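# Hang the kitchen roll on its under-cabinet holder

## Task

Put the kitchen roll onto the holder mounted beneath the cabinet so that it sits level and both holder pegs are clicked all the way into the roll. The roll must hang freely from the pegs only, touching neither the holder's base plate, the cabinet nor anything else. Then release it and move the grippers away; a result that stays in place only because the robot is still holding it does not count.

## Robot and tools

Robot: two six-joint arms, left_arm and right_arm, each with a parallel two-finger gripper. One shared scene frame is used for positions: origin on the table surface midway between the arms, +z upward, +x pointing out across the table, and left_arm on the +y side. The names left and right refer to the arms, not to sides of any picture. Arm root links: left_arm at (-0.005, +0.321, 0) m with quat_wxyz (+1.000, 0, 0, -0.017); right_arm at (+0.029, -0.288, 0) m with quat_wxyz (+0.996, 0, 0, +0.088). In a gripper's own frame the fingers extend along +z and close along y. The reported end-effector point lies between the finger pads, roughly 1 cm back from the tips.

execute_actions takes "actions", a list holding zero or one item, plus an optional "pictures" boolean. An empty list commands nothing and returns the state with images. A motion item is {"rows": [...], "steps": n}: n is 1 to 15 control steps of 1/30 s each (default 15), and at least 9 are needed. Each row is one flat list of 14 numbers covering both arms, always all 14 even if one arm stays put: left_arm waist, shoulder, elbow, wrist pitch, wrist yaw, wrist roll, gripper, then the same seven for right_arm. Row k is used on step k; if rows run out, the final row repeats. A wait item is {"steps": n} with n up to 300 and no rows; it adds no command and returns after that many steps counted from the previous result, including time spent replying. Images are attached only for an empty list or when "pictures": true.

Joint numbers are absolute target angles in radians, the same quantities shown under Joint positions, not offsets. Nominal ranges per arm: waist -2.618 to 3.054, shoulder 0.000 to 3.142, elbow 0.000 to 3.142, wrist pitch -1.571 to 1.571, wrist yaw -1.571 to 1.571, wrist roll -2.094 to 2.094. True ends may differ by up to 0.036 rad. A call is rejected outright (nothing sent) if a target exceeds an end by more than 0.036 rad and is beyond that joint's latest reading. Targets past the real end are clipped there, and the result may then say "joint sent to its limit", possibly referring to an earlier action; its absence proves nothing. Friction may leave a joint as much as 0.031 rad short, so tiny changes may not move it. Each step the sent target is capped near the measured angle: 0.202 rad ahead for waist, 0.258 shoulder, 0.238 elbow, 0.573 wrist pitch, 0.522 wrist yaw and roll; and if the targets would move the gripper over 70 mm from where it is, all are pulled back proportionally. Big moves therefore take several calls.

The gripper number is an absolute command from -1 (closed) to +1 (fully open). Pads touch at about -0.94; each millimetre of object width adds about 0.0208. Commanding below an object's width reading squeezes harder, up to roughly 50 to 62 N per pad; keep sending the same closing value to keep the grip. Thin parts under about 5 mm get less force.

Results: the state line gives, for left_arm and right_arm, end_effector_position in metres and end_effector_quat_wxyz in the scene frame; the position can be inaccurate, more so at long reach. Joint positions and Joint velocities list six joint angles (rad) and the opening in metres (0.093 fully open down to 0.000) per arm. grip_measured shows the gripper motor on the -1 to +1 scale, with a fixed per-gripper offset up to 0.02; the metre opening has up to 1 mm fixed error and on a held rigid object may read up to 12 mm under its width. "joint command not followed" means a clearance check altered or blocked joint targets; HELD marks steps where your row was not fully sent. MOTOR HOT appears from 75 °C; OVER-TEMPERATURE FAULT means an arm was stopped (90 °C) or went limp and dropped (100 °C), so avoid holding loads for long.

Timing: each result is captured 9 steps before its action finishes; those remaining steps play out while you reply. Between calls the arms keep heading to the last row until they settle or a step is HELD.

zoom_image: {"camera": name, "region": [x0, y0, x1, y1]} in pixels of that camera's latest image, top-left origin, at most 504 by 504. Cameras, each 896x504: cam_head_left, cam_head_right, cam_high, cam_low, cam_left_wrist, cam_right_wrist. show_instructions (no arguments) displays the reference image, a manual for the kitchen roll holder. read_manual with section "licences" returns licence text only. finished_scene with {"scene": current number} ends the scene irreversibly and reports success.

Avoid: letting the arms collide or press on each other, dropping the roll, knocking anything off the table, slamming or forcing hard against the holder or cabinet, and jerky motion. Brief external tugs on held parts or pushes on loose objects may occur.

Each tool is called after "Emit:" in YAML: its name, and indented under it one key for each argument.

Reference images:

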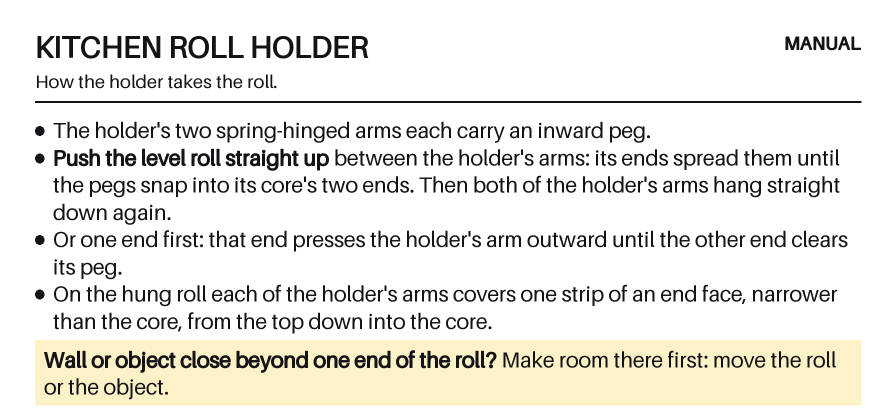

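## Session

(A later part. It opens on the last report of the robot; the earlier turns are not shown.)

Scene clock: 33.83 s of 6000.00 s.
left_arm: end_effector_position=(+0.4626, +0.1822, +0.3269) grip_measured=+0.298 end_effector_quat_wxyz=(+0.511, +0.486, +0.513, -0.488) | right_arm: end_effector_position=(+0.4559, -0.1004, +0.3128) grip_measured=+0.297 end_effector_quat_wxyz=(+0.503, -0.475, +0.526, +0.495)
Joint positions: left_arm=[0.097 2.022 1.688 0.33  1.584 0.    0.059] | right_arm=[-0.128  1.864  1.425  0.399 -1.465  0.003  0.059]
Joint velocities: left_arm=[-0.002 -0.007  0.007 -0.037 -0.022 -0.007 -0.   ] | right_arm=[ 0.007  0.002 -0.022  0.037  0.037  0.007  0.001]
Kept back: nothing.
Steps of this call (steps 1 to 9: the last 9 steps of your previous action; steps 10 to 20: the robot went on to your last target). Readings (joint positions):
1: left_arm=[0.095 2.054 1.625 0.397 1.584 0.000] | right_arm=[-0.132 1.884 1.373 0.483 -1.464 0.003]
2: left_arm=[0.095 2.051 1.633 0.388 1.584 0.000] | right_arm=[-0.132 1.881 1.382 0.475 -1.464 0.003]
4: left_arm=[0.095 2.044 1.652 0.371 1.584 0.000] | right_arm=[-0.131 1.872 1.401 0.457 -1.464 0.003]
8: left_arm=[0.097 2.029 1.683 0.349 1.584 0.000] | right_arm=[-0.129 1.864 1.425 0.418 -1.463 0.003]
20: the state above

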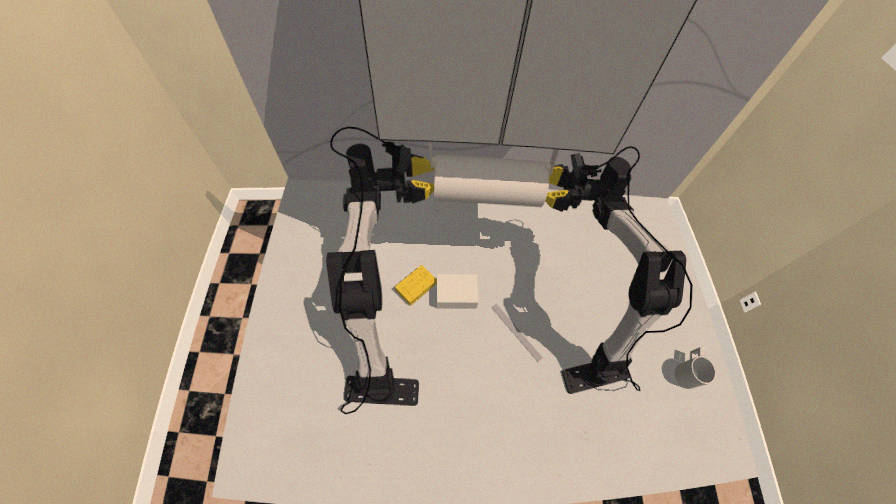

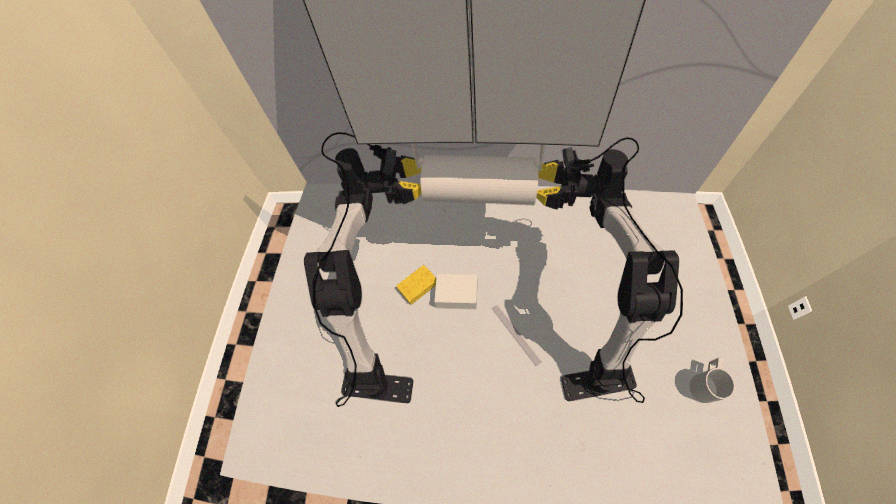

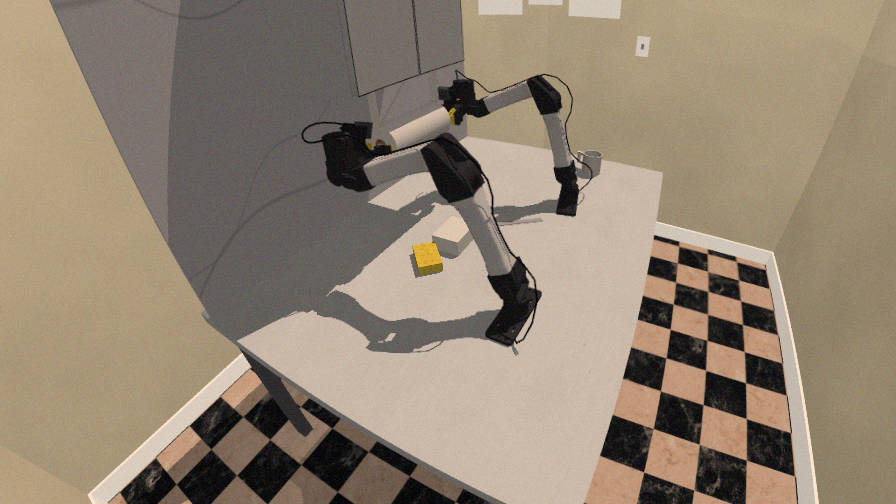

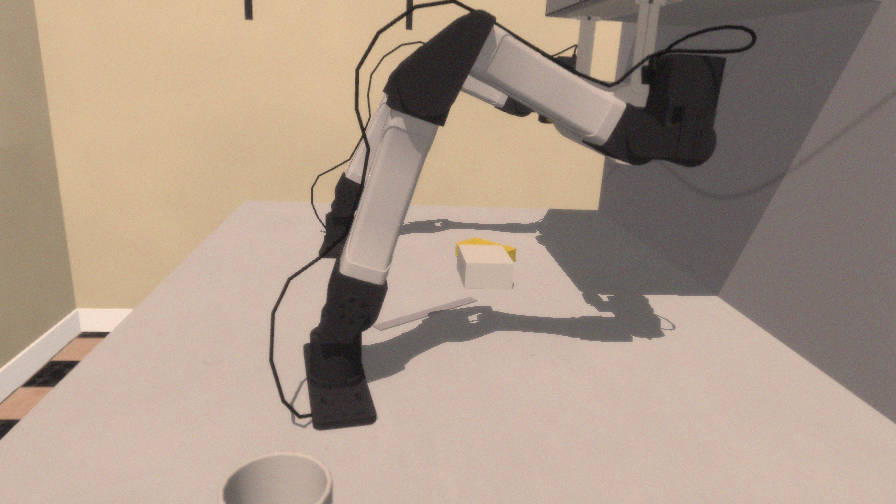

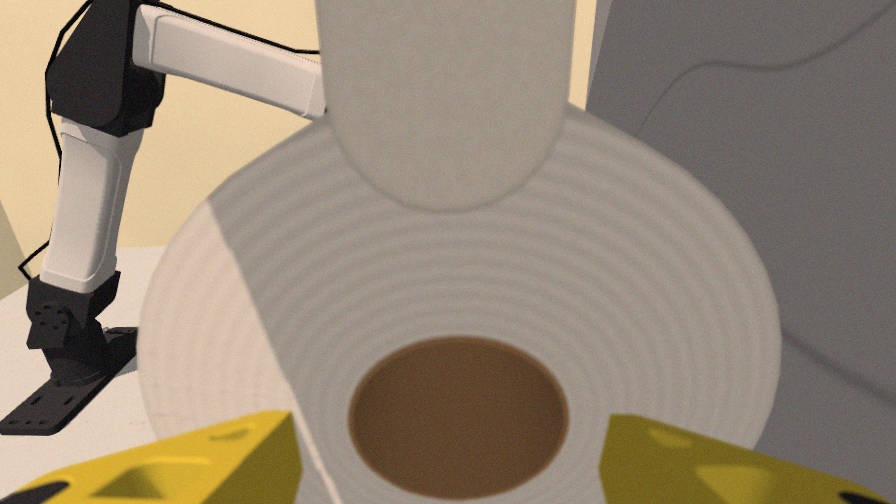

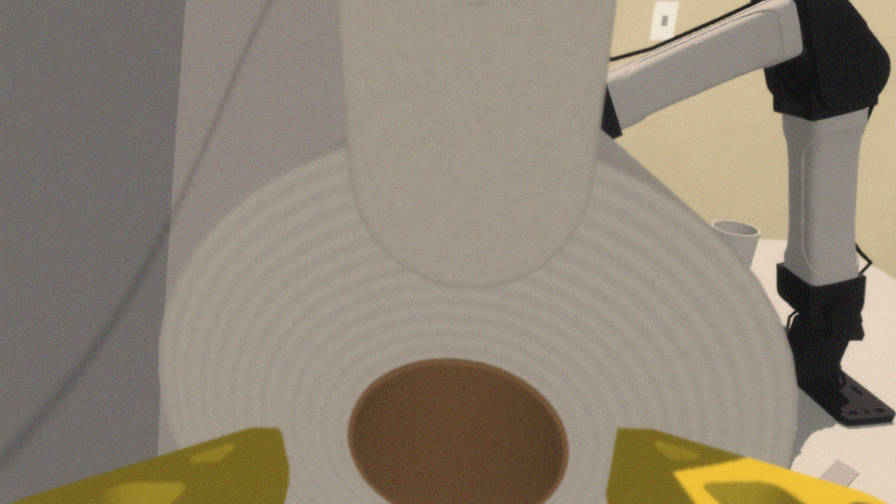

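Both outside. Continue up.

Emit:
execute_actions:
  actions:
    - {"rows":[[0.015,1.998,1.72,0.33,1.58,0,0.3,-0.04,1.83,1.475,0.42,-1.475,0,0.3],[0.015,1.996,1.725,0.325,1.58,0,0.3,-0.04,1.826,1.487,0.415,-1.475,0,0.3],[0.015,1.994,1.73,0.32,1.58,0,0.3,-0.04,1.822,1.498,0.41,-1.475,0,0.3],[0.015,1.992,1.74,0.31,1.58,0,0.3,-0.04,1.82,1.508,0.4,-1.475,0,0.3],[0.015,1.99,1.752,0.295,1.58,0,0.3,-0.04,1.818,1.518,0.385,-1.475,0,0.3],[0.015,1.99,1.764,0.28,1.58,0,0.3,-0.04,1.816,1.528,0.37,-1.475,0,0.3],[0.015,1.99,1.776,0.27,1.58,0,0.3,-0.04,1.814,1.538,0.355,-1.475,0,0.3],[0.015,1.99,1.788,0.255,1.58,0,0.3,-0.04,1.812,1.548,0.34,-1.475,0,0.3],[0.015,1.99,1.8,0.245,1.58,0,0.3,-0.04,1.81,1.558,0.325,-1.475,0,0.3],[0.015,1.99,1.812,0.23,1.58,0,0.3,-0.04,1.81,1.568,0.31,-1.475,0,0.3],[0.015,1.99,1.824,0.22,1.58,0,0.3,-0.04,1.81,1.578,0.295,-1.475,0,0.3],[0.015,1.99,1.836,0.205,1.58,0,0.3,-0.04,1.81,1.588,0.28,-1.475,0,0.3],[0.015,1.99,1.848,0.195,1.58,0,0.3,-0.04,1.81,1.598,0.27,-1.475,0,0.3],[0.015,1.99,1.86,0.18,1.58,0,0.3,-0.04,1.81,1.608,0.26,-1.475,0,0.3],[0.015,1.99,1.872,0.17,1.58,0,0.3,-0.04,1.81,1.615,0.25,-1.475,0,0.3]]}

Emit:
execute_actions:
  actions:
    - {"steps":22}
  pictures: true

Scene clock: 34.83 s of 6000.00 s.
left_arm: end_effector_position=(+0.4631, +0.1824, +0.3315) grip_measured=+0.298 end_effector_quat_wxyz=(+0.510, +0.485, +0.515, -0.490) | right_arm: end_effector_position=(+0.4573, -0.1000, +0.3213) grip_measured=+0.297 end_effector_quat_wxyz=(+0.502, -0.475, +0.526, +0.496)
Joint positions: left_arm=[0.097 2.022 1.708 0.303 1.584 0.002 0.059] | right_arm=[-0.128  1.864  1.46   0.361 -1.465  0.003  0.059]
Joint velocities: left_arm=[ 0.002  0.012  0.242 -0.286  0.007  0.051 -0.001] | right_arm=[ 0.007 -0.012  0.222 -0.3   -0.037 -0.081  0.   ]
Steps of this call (steps 1 to 15: the robot went on to your last target; steps 16 to 24: nothing new was sent; steps 25 to 30: the first 6 steps of this action). Readings (joint positions):
25: left_arm=[0.097 2.022 1.688 0.329 1.584 0.000] | right_arm=[-0.128 1.864 1.427 0.398 -1.465 0.003]
26: left_arm=[0.097 2.022 1.688 0.328 1.584 0.000] | right_arm=[-0.128 1.864 1.431 0.395 -1.465 0.003]
28: left_arm=[0.097 2.022 1.694 0.320 1.584 0.000] | right_arm=[-0.128 1.864 1.444 0.382 -1.465 0.003]
30: the state above

Scene clock: 35.57 s of 6000.00 s.
left_arm: end_effector_position=(+0.4625, +0.1824, +0.3666) grip_measured=+0.298 end_effector_quat_wxyz=(+0.512, +0.486, +0.513, -0.488) | right_arm: end_effector_position=(+0.4523, -0.1003, +0.3721) grip_measured=+0.297 end_effector_quat_wxyz=(+0.520, -0.486, +0.512, +0.481)
Joint positions: left_arm=[0.097 2.019 1.842 0.169 1.584 0.004 0.059] | right_arm=[-0.128  1.826  1.591  0.252 -1.457  0.005  0.059]
Joint velocities: left_arm=[-0.007  0.002 -0.017 -0.007 -0.022 -0.022  0.001] | right_arm=[-0.022  0.002 -0.002 -0.051 -0.022  0.022 -0.001]
Kept back: nothing.
Steps of this call (steps 1 to 9: the last 9 steps of your previous action; steps 10 to 22: the robot went on to your last target). Readings (joint positions):
1: left_arm=[0.097 2.022 1.717 0.293 1.584 0.003] | right_arm=[-0.128 1.864 1.468 0.348 -1.465 0.003]
2: left_arm=[0.097 2.022 1.726 0.281 1.584 0.004] | right_arm=[-0.128 1.864 1.477 0.334 -1.465 0.004]
4: left_arm=[0.097 2.022 1.752 0.259 1.584 0.004] | right_arm=[-0.128 1.864 1.497 0.309 -1.465 0.004]
8: left_arm=[0.097 2.022 1.811 0.223 1.584 0.004] | right_arm=[-0.128 1.848 1.553 0.274 -1.464 0.004]
22: the state above

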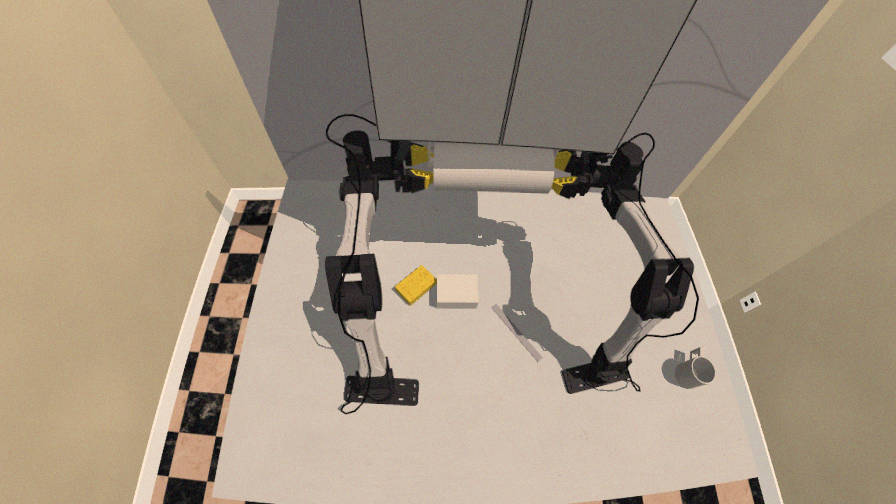

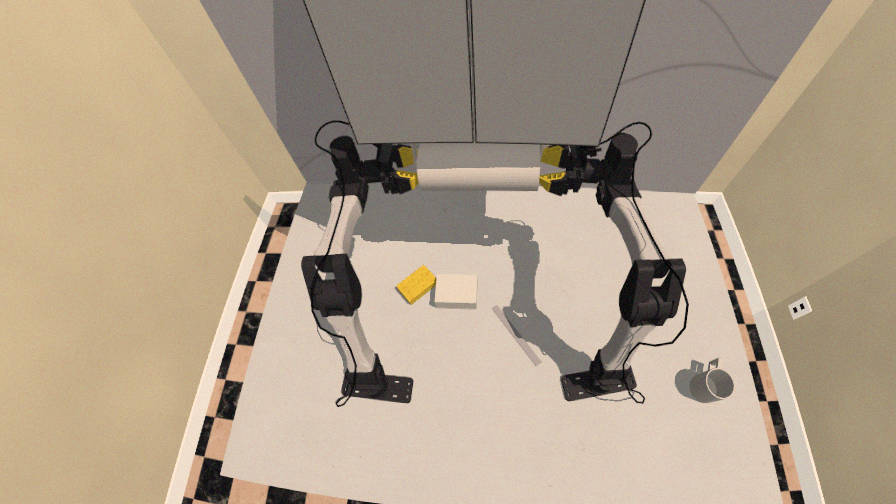

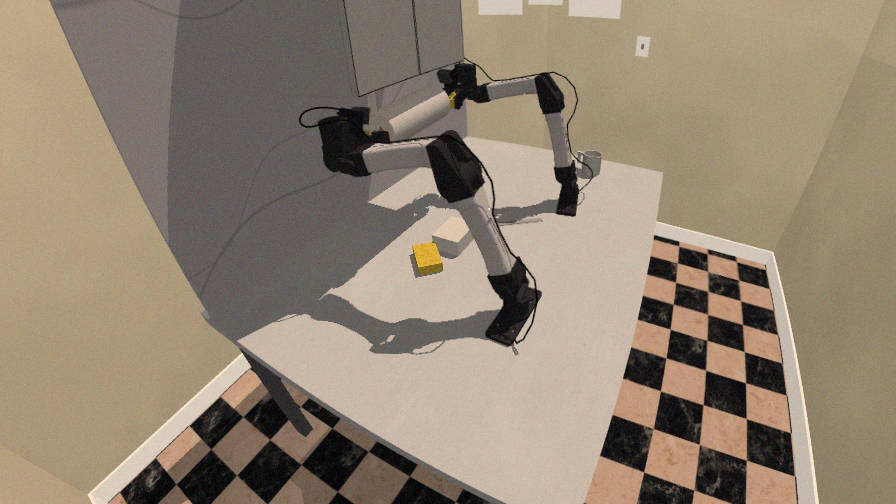

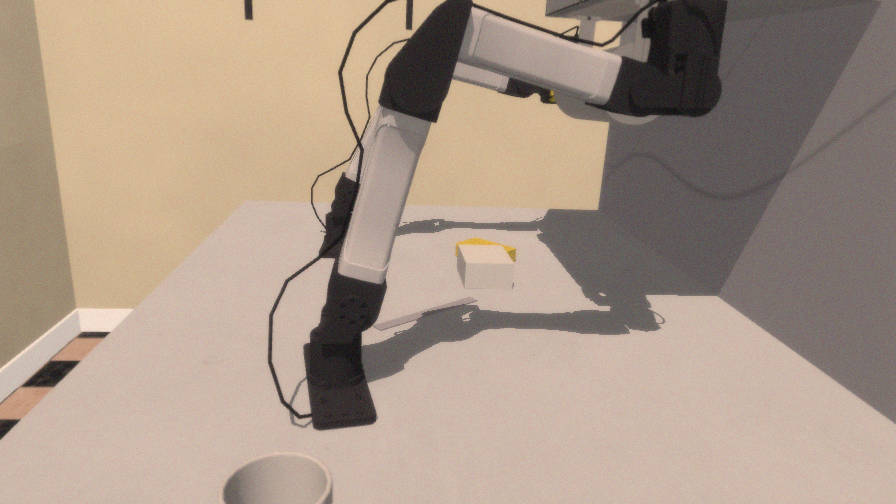

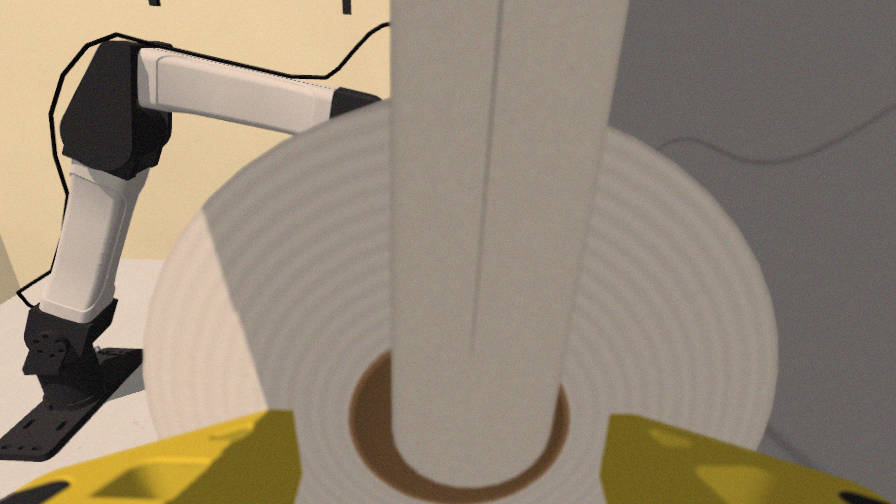

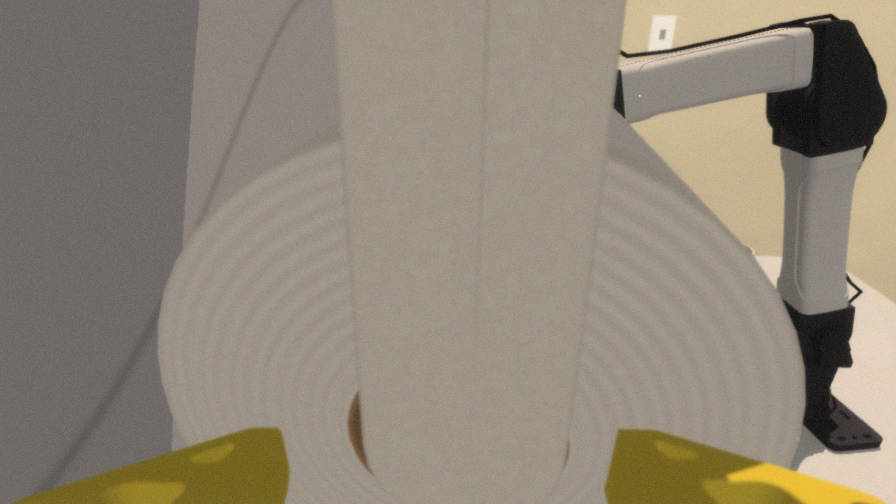

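Right snapped; raise left.

Emit:
execute_actions:
  actions:
    - {"rows":[[0.015,1.99,1.885,0.16,1.58,0,0.3,-0.04,1.81,1.615,0.25,-1.475,0,0.3],[0.015,1.99,1.895,0.15,1.58,0,0.3,-0.04,1.81,1.615,0.25,-1.475,0,0.3],[0.015,1.99,1.905,0.14,1.58,0,0.3,-0.04,1.81,1.615,0.25,-1.475,0,0.3],[0.015,1.99,1.915,0.13,1.58,0,0.3,-0.04,1.81,1.615,0.25,-1.475,0,0.3],[0.015,1.99,1.925,0.125,1.58,0,0.3,-0.04,1.81,1.615,0.25,-1.475,0,0.3]],"steps":10}

Emit:
execute_actions:
  actions:
    - {"steps":18}
  pictures: true

Scene clock: 36.07 s of 6000.00 s.
left_arm: end_effector_position=(+0.4624, +0.1824, +0.3670) grip_measured=+0.298 end_effector_quat_wxyz=(+0.511, +0.486, +0.514, -0.489) | right_arm: end_effector_position=(+0.4523, -0.1003, +0.3721) grip_measured=+0.297 end_effector_quat_wxyz=(+0.520, -0.486, +0.512, +0.481)
Joint positions: left_arm=[0.097 2.019 1.844 0.165 1.584 0.004 0.059] | right_arm=[-0.128  1.826  1.591  0.252 -1.457  0.005  0.059]
Joint velocities: left_arm=[ 0.002  0.007  0.085 -0.095  0.007 -0.022 -0.001] | right_arm=[-0.002  0.002 -0.012  0.037 -0.095  0.022 -0.   ]
Steps of this call (steps 1 to 14: the robot went on to your last target; step 15: the first step of this action). Readings (joint positions):
15: the state above

Scene clock: 36.67 s of 6000.00 s.
left_arm: end_effector_position=(+0.4604, +0.1843, +0.3842) grip_measured=+0.298 end_effector_quat_wxyz=(+0.517, +0.490, +0.510, -0.482) | right_arm: end_effector_position=(+0.4522, -0.0986, +0.3720) grip_measured=+0.297 end_effector_quat_wxyz=(+0.519, -0.486, +0.513, +0.481)
Joint positions: left_arm=[0.102 2.014 1.898 0.125 1.584 0.005 0.059] | right_arm=[-0.124  1.826  1.591  0.251 -1.453  0.005  0.059]
Joint velocities: left_arm=[-0.002 -0.017  0.002  0.066  0.037  0.007 -0.001] | right_arm=[ 0.007  0.022 -0.007 -0.037  0.125 -0.022 -0.001]
Kept back: nothing.
Steps of this call (steps 1 to 9: the last 9 steps of your previous action; steps 10 to 18: the robot went on to your last target). Readings (joint positions):
1: left_arm=[0.097 2.019 1.847 0.160 1.584 0.004] | right_arm=[-0.128 1.826 1.591 0.251 -1.457 0.005]
2: left_arm=[0.097 2.019 1.853 0.153 1.584 0.005] | right_arm=[-0.128 1.826 1.591 0.251 -1.457 0.005]
4: left_arm=[0.097 2.019 1.871 0.138 1.584 0.005] | right_arm=[-0.128 1.826 1.591 0.251 -1.457 0.005]
8: left_arm=[0.100 2.014 1.897 0.134 1.584 0.005] | right_arm=[-0.124 1.826 1.591 0.251 -1.454 0.005]
18: the state above

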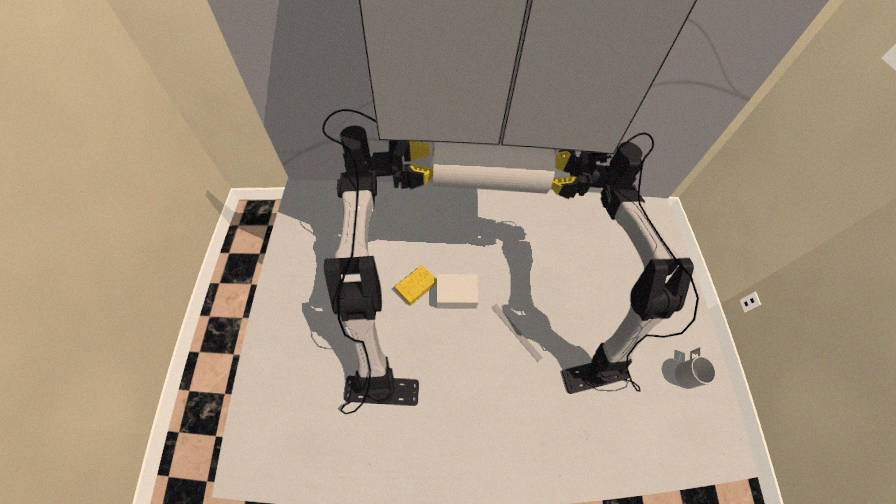

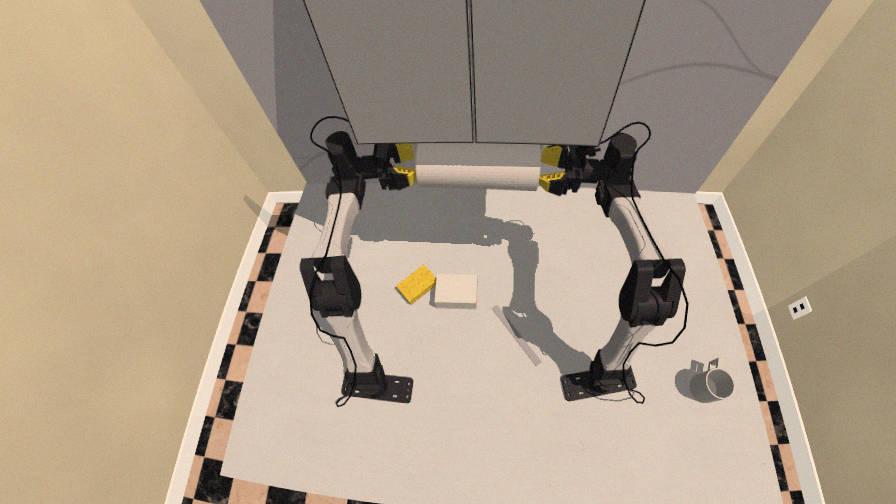

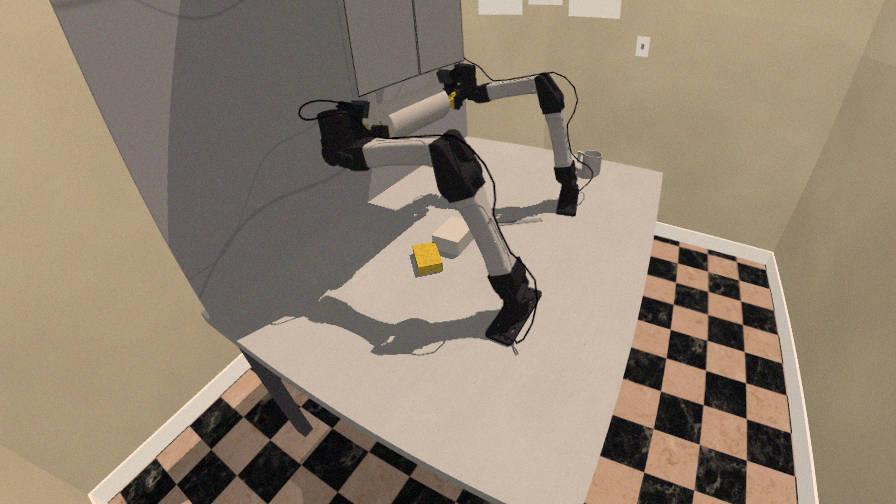

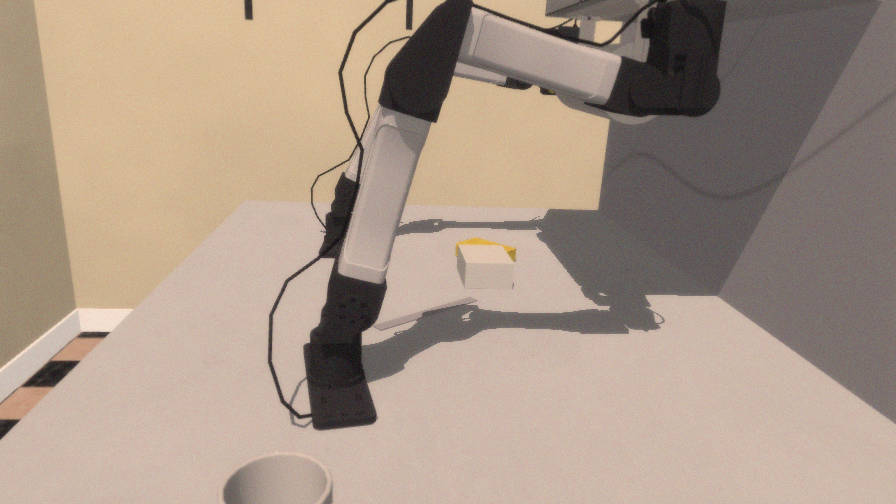

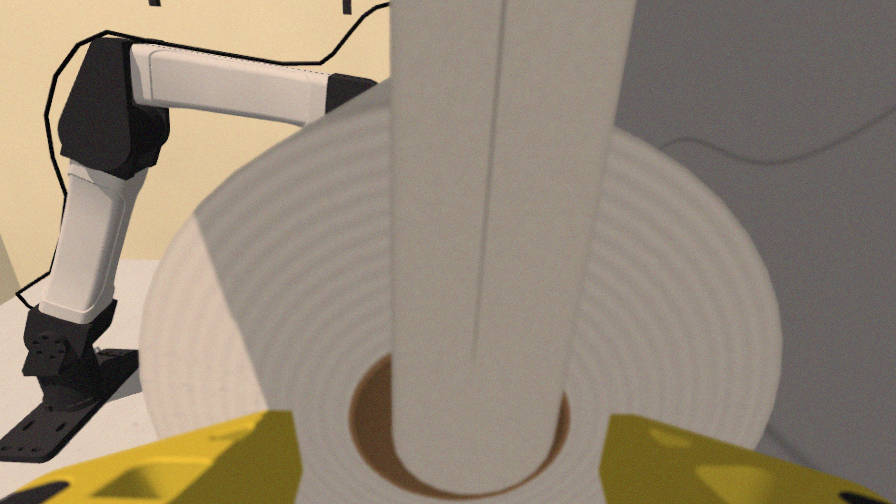

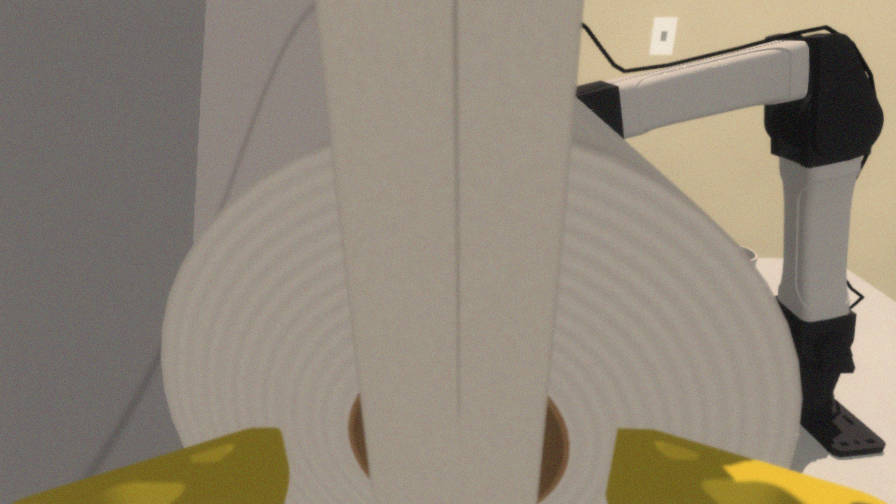

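Both in. Release.

Emit:
execute_actions:
  actions:
    - {"rows":[[0.03,2.0,1.87,0.125,1.58,0,0.3,-0.055,1.82,1.6,0.25,-1.46,0,0.3],[0.045,2.0,1.86,0.125,1.58,0,0.3,-0.07,1.82,1.6,0.25,-1.46,0,0.3],[0.06,2.0,1.86,0.125,1.58,0,0.3,-0.085,1.82,1.6,0.25,-1.46,0,0.3],[0.075,2.0,1.86,0.125,1.58,0,0.3,-0.1,1.82,1.6,0.25,-1.46,0,0.3],[0.09,2.0,1.86,0.125,1.58,0,0.3,-0.115,1.82,1.6,0.25,-1.46,0,0.3],[0.105,2.0,1.86,0.125,1.58,0,0.3,-0.13,1.82,1.6,0.25,-1.46,0,0.3],[0.125,2.0,1.86,0.125,1.58,0,0.3,-0.15,1.82,1.6,0.25,-1.46,0,0.3],[0.15,2.0,1.86,0.125,1.58,0,0.3,-0.175,1.82,1.6,0.25,-1.46,0,0.3],[0.18,2.0,1.86,0.125,1.58,0,0.3,-0.205,1.82,1.6,0.25,-1.46,0,0.3],[0.22,2.0,1.86,0.125,1.58,0,0.3,-0.245,1.82,1.6,0.25,-1.46,0,0.3],[0.26,2.0,1.86,0.125,1.58,0,0.3,-0.285,1.82,1.6,0.25,-1.46,0,0.3],[0.3,2.0,1.86,0.125,1.58,0,0.3,-0.325,1.82,1.6,0.25,-1.46,0,0.3],[0.35,2.0,1.86,0.125,1.58,0,0.3,-0.38,1.82,1.6,0.25,-1.46,0,0.3],[0.4,2.0,1.86,0.125,1.58,0,0.3,-0.43,1.82,1.6,0.25,-1.46,0,0.3],[0.45,2.0,1.86,0.125,1.58,0,0.3,-0.48,1.82,1.6,0.25,-1.46,0,0.3]]}

Emit:
execute_actions:
  actions:
    - {"steps":30}
  pictures: true

Scene clock: 37.67 s of 6000.00 s.
left_arm: end_effector_position=(+0.4624, +0.1887, +0.3746) grip_measured=+0.298 end_effector_quat_wxyz=(+0.511, +0.479, +0.520, -0.488) | right_arm: end_effector_position=(+0.4539, -0.1025, +0.3716) grip_measured=+0.297 end_effector_quat_wxyz=(+0.520, -0.483, +0.516, +0.479)
Joint positions: left_arm=[0.111 2.014 1.87  0.121 1.584 0.005 0.059] | right_arm=[-0.133  1.826  1.591  0.247 -1.453  0.005  0.059]
Joint velocities: left_arm=[ 0.037 -0.002 -0.066 -0.037  0.022  0.007 -0.   ] | right_arm=[-0.042 -0.012 -0.012 -0.037 -0.022 -0.154 -0.002]
Steps of this call (steps 1 to 15: the robot went on to your last target; steps 16 to 24: nothing new was sent; steps 25 to 30: the first 6 steps of this action). Readings (joint positions):
25: left_arm=[0.102 2.014 1.896 0.124 1.584 0.005] | right_arm=[-0.124 1.826 1.591 0.251 -1.452 0.005]
26: left_arm=[0.104 2.014 1.891 0.124 1.584 0.005] | right_arm=[-0.124 1.826 1.591 0.251 -1.452 0.005]
28: left_arm=[0.108 2.014 1.879 0.123 1.584 0.005] | right_arm=[-0.128 1.826 1.591 0.248 -1.452 0.005]
30: the state above

Scene clock: 38.67 s of 6000.00 s.
left_arm: end_effector_position=(+0.4807, +0.3514, +0.3743) grip_measured=+0.298 end_effector_quat_wxyz=(+0.587, +0.383, +0.595, -0.395) | right_arm: end_effector_position=(+0.4916, -0.2594, +0.3716) grip_measured=+0.298 end_effector_quat_wxyz=(+0.596, -0.386, +0.592, +0.382)
Joint positions: left_arm=[0.448 2.014 1.869 0.119 1.579 0.005 0.059] | right_arm=[-0.483  1.826  1.591  0.247 -1.455  0.004  0.059]
Joint velocities: left_arm=[ 0.012 -0.022 -0.022  0.007 -0.051 -0.037 -0.   ] | right_arm=[-0.007  0.022 -0.007  0.007  0.007 -0.022  0.001]
Kept back: nothing.
Steps of this call (steps 1 to 9: the last 9 steps of your previous action; steps 10 to 30: the robot went on to your last target). Readings (joint positions):
1: left_arm=[0.113 2.014 1.869 0.119 1.584 0.005] | right_arm=[-0.135 1.826 1.591 0.247 -1.454 0.004]
2: left_arm=[0.117 2.014 1.869 0.119 1.584 0.005] | right_arm=[-0.140 1.826 1.591 0.247 -1.455 0.004]
4: left_arm=[0.141 2.014 1.869 0.119 1.584 0.005] | right_arm=[-0.167 1.826 1.591 0.247 -1.457 0.004]
8: left_arm=[0.285 2.014 1.869 0.119 1.584 0.005] | right_arm=[-0.318 1.826 1.591 0.247 -1.457 0.004]
30: the state above

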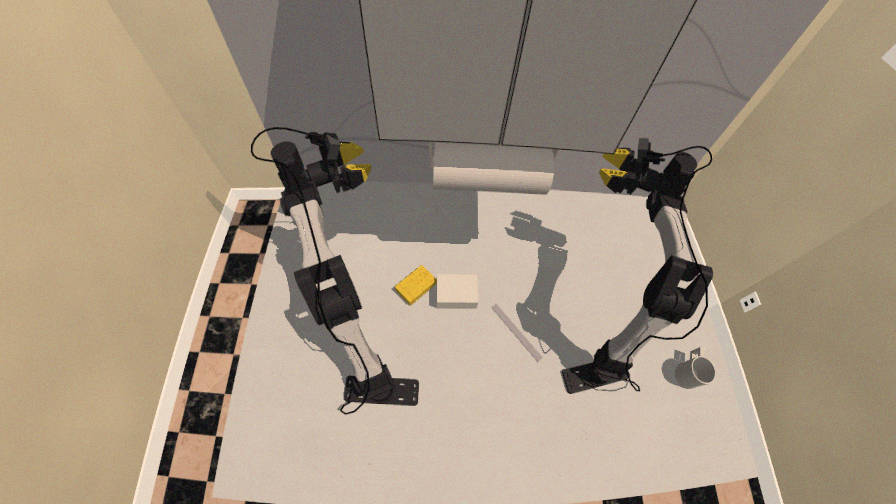

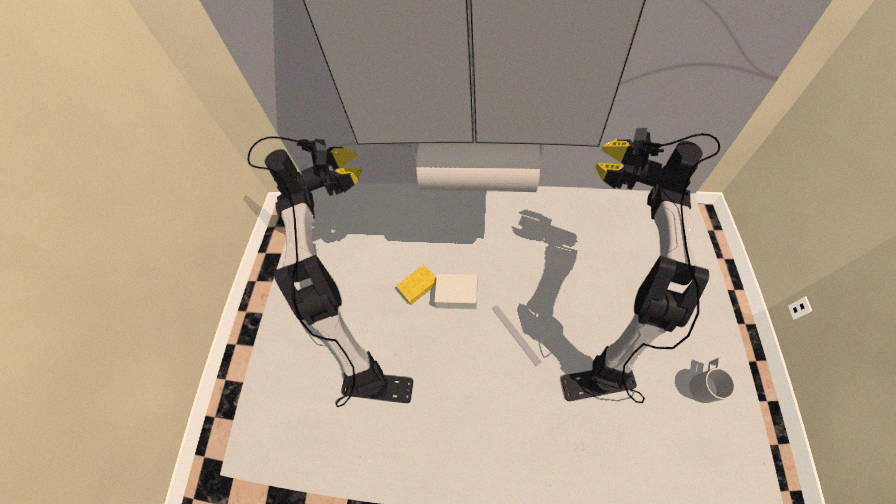

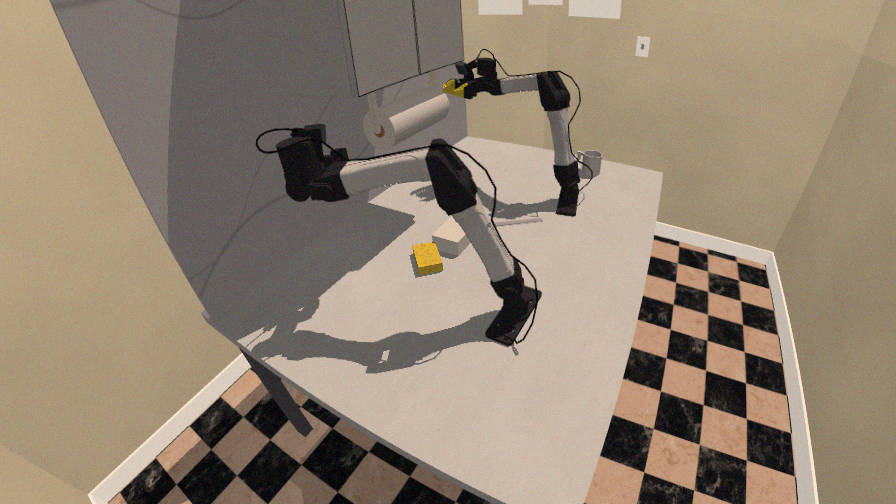

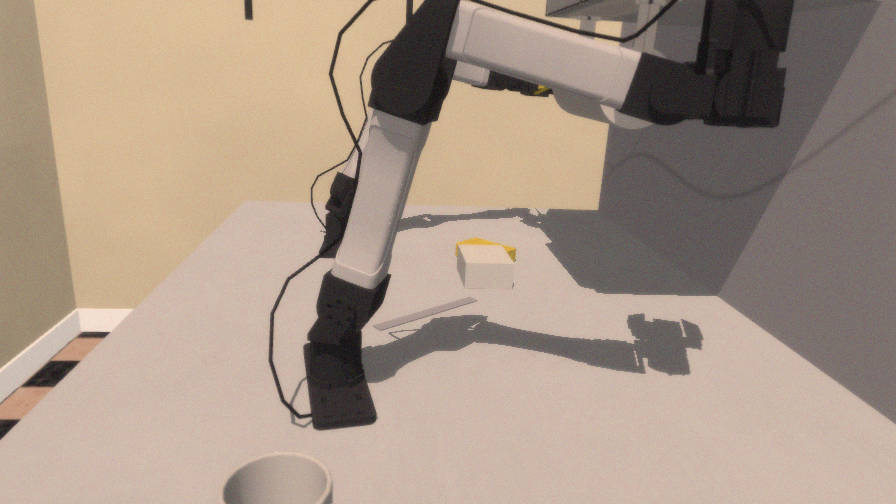

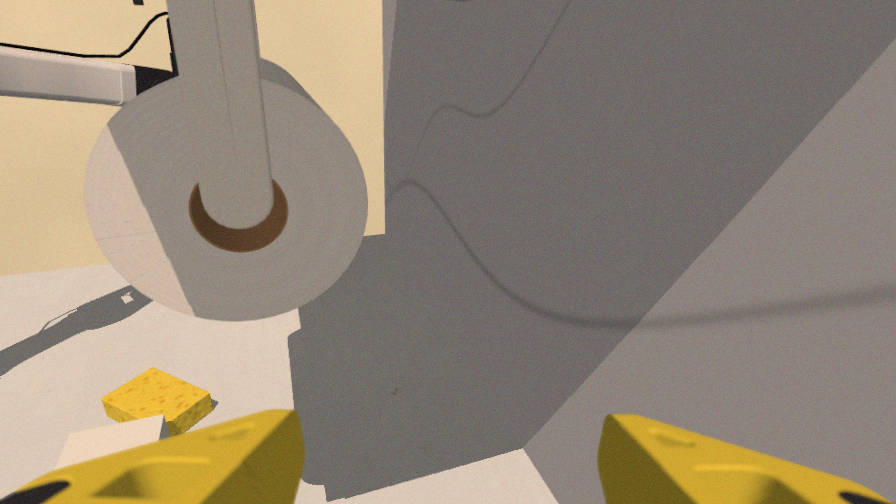

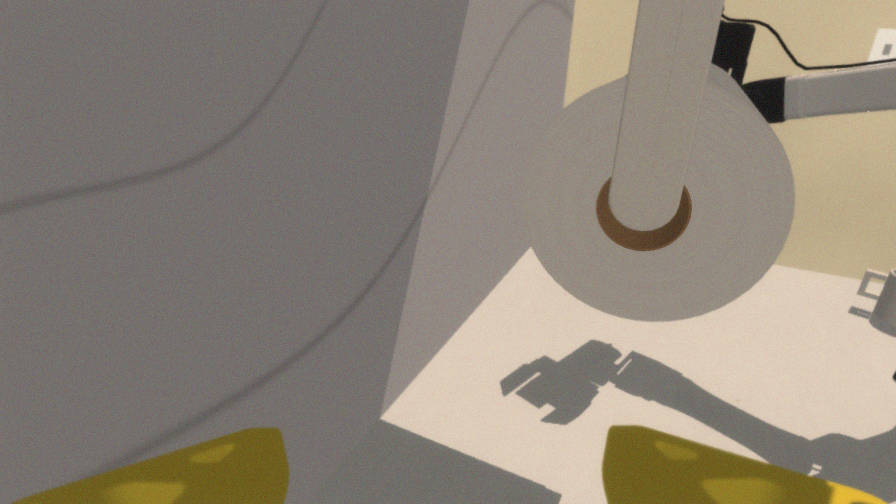

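Emit:
finished_scene:
  scene: 1

The scene is finished: the task was done.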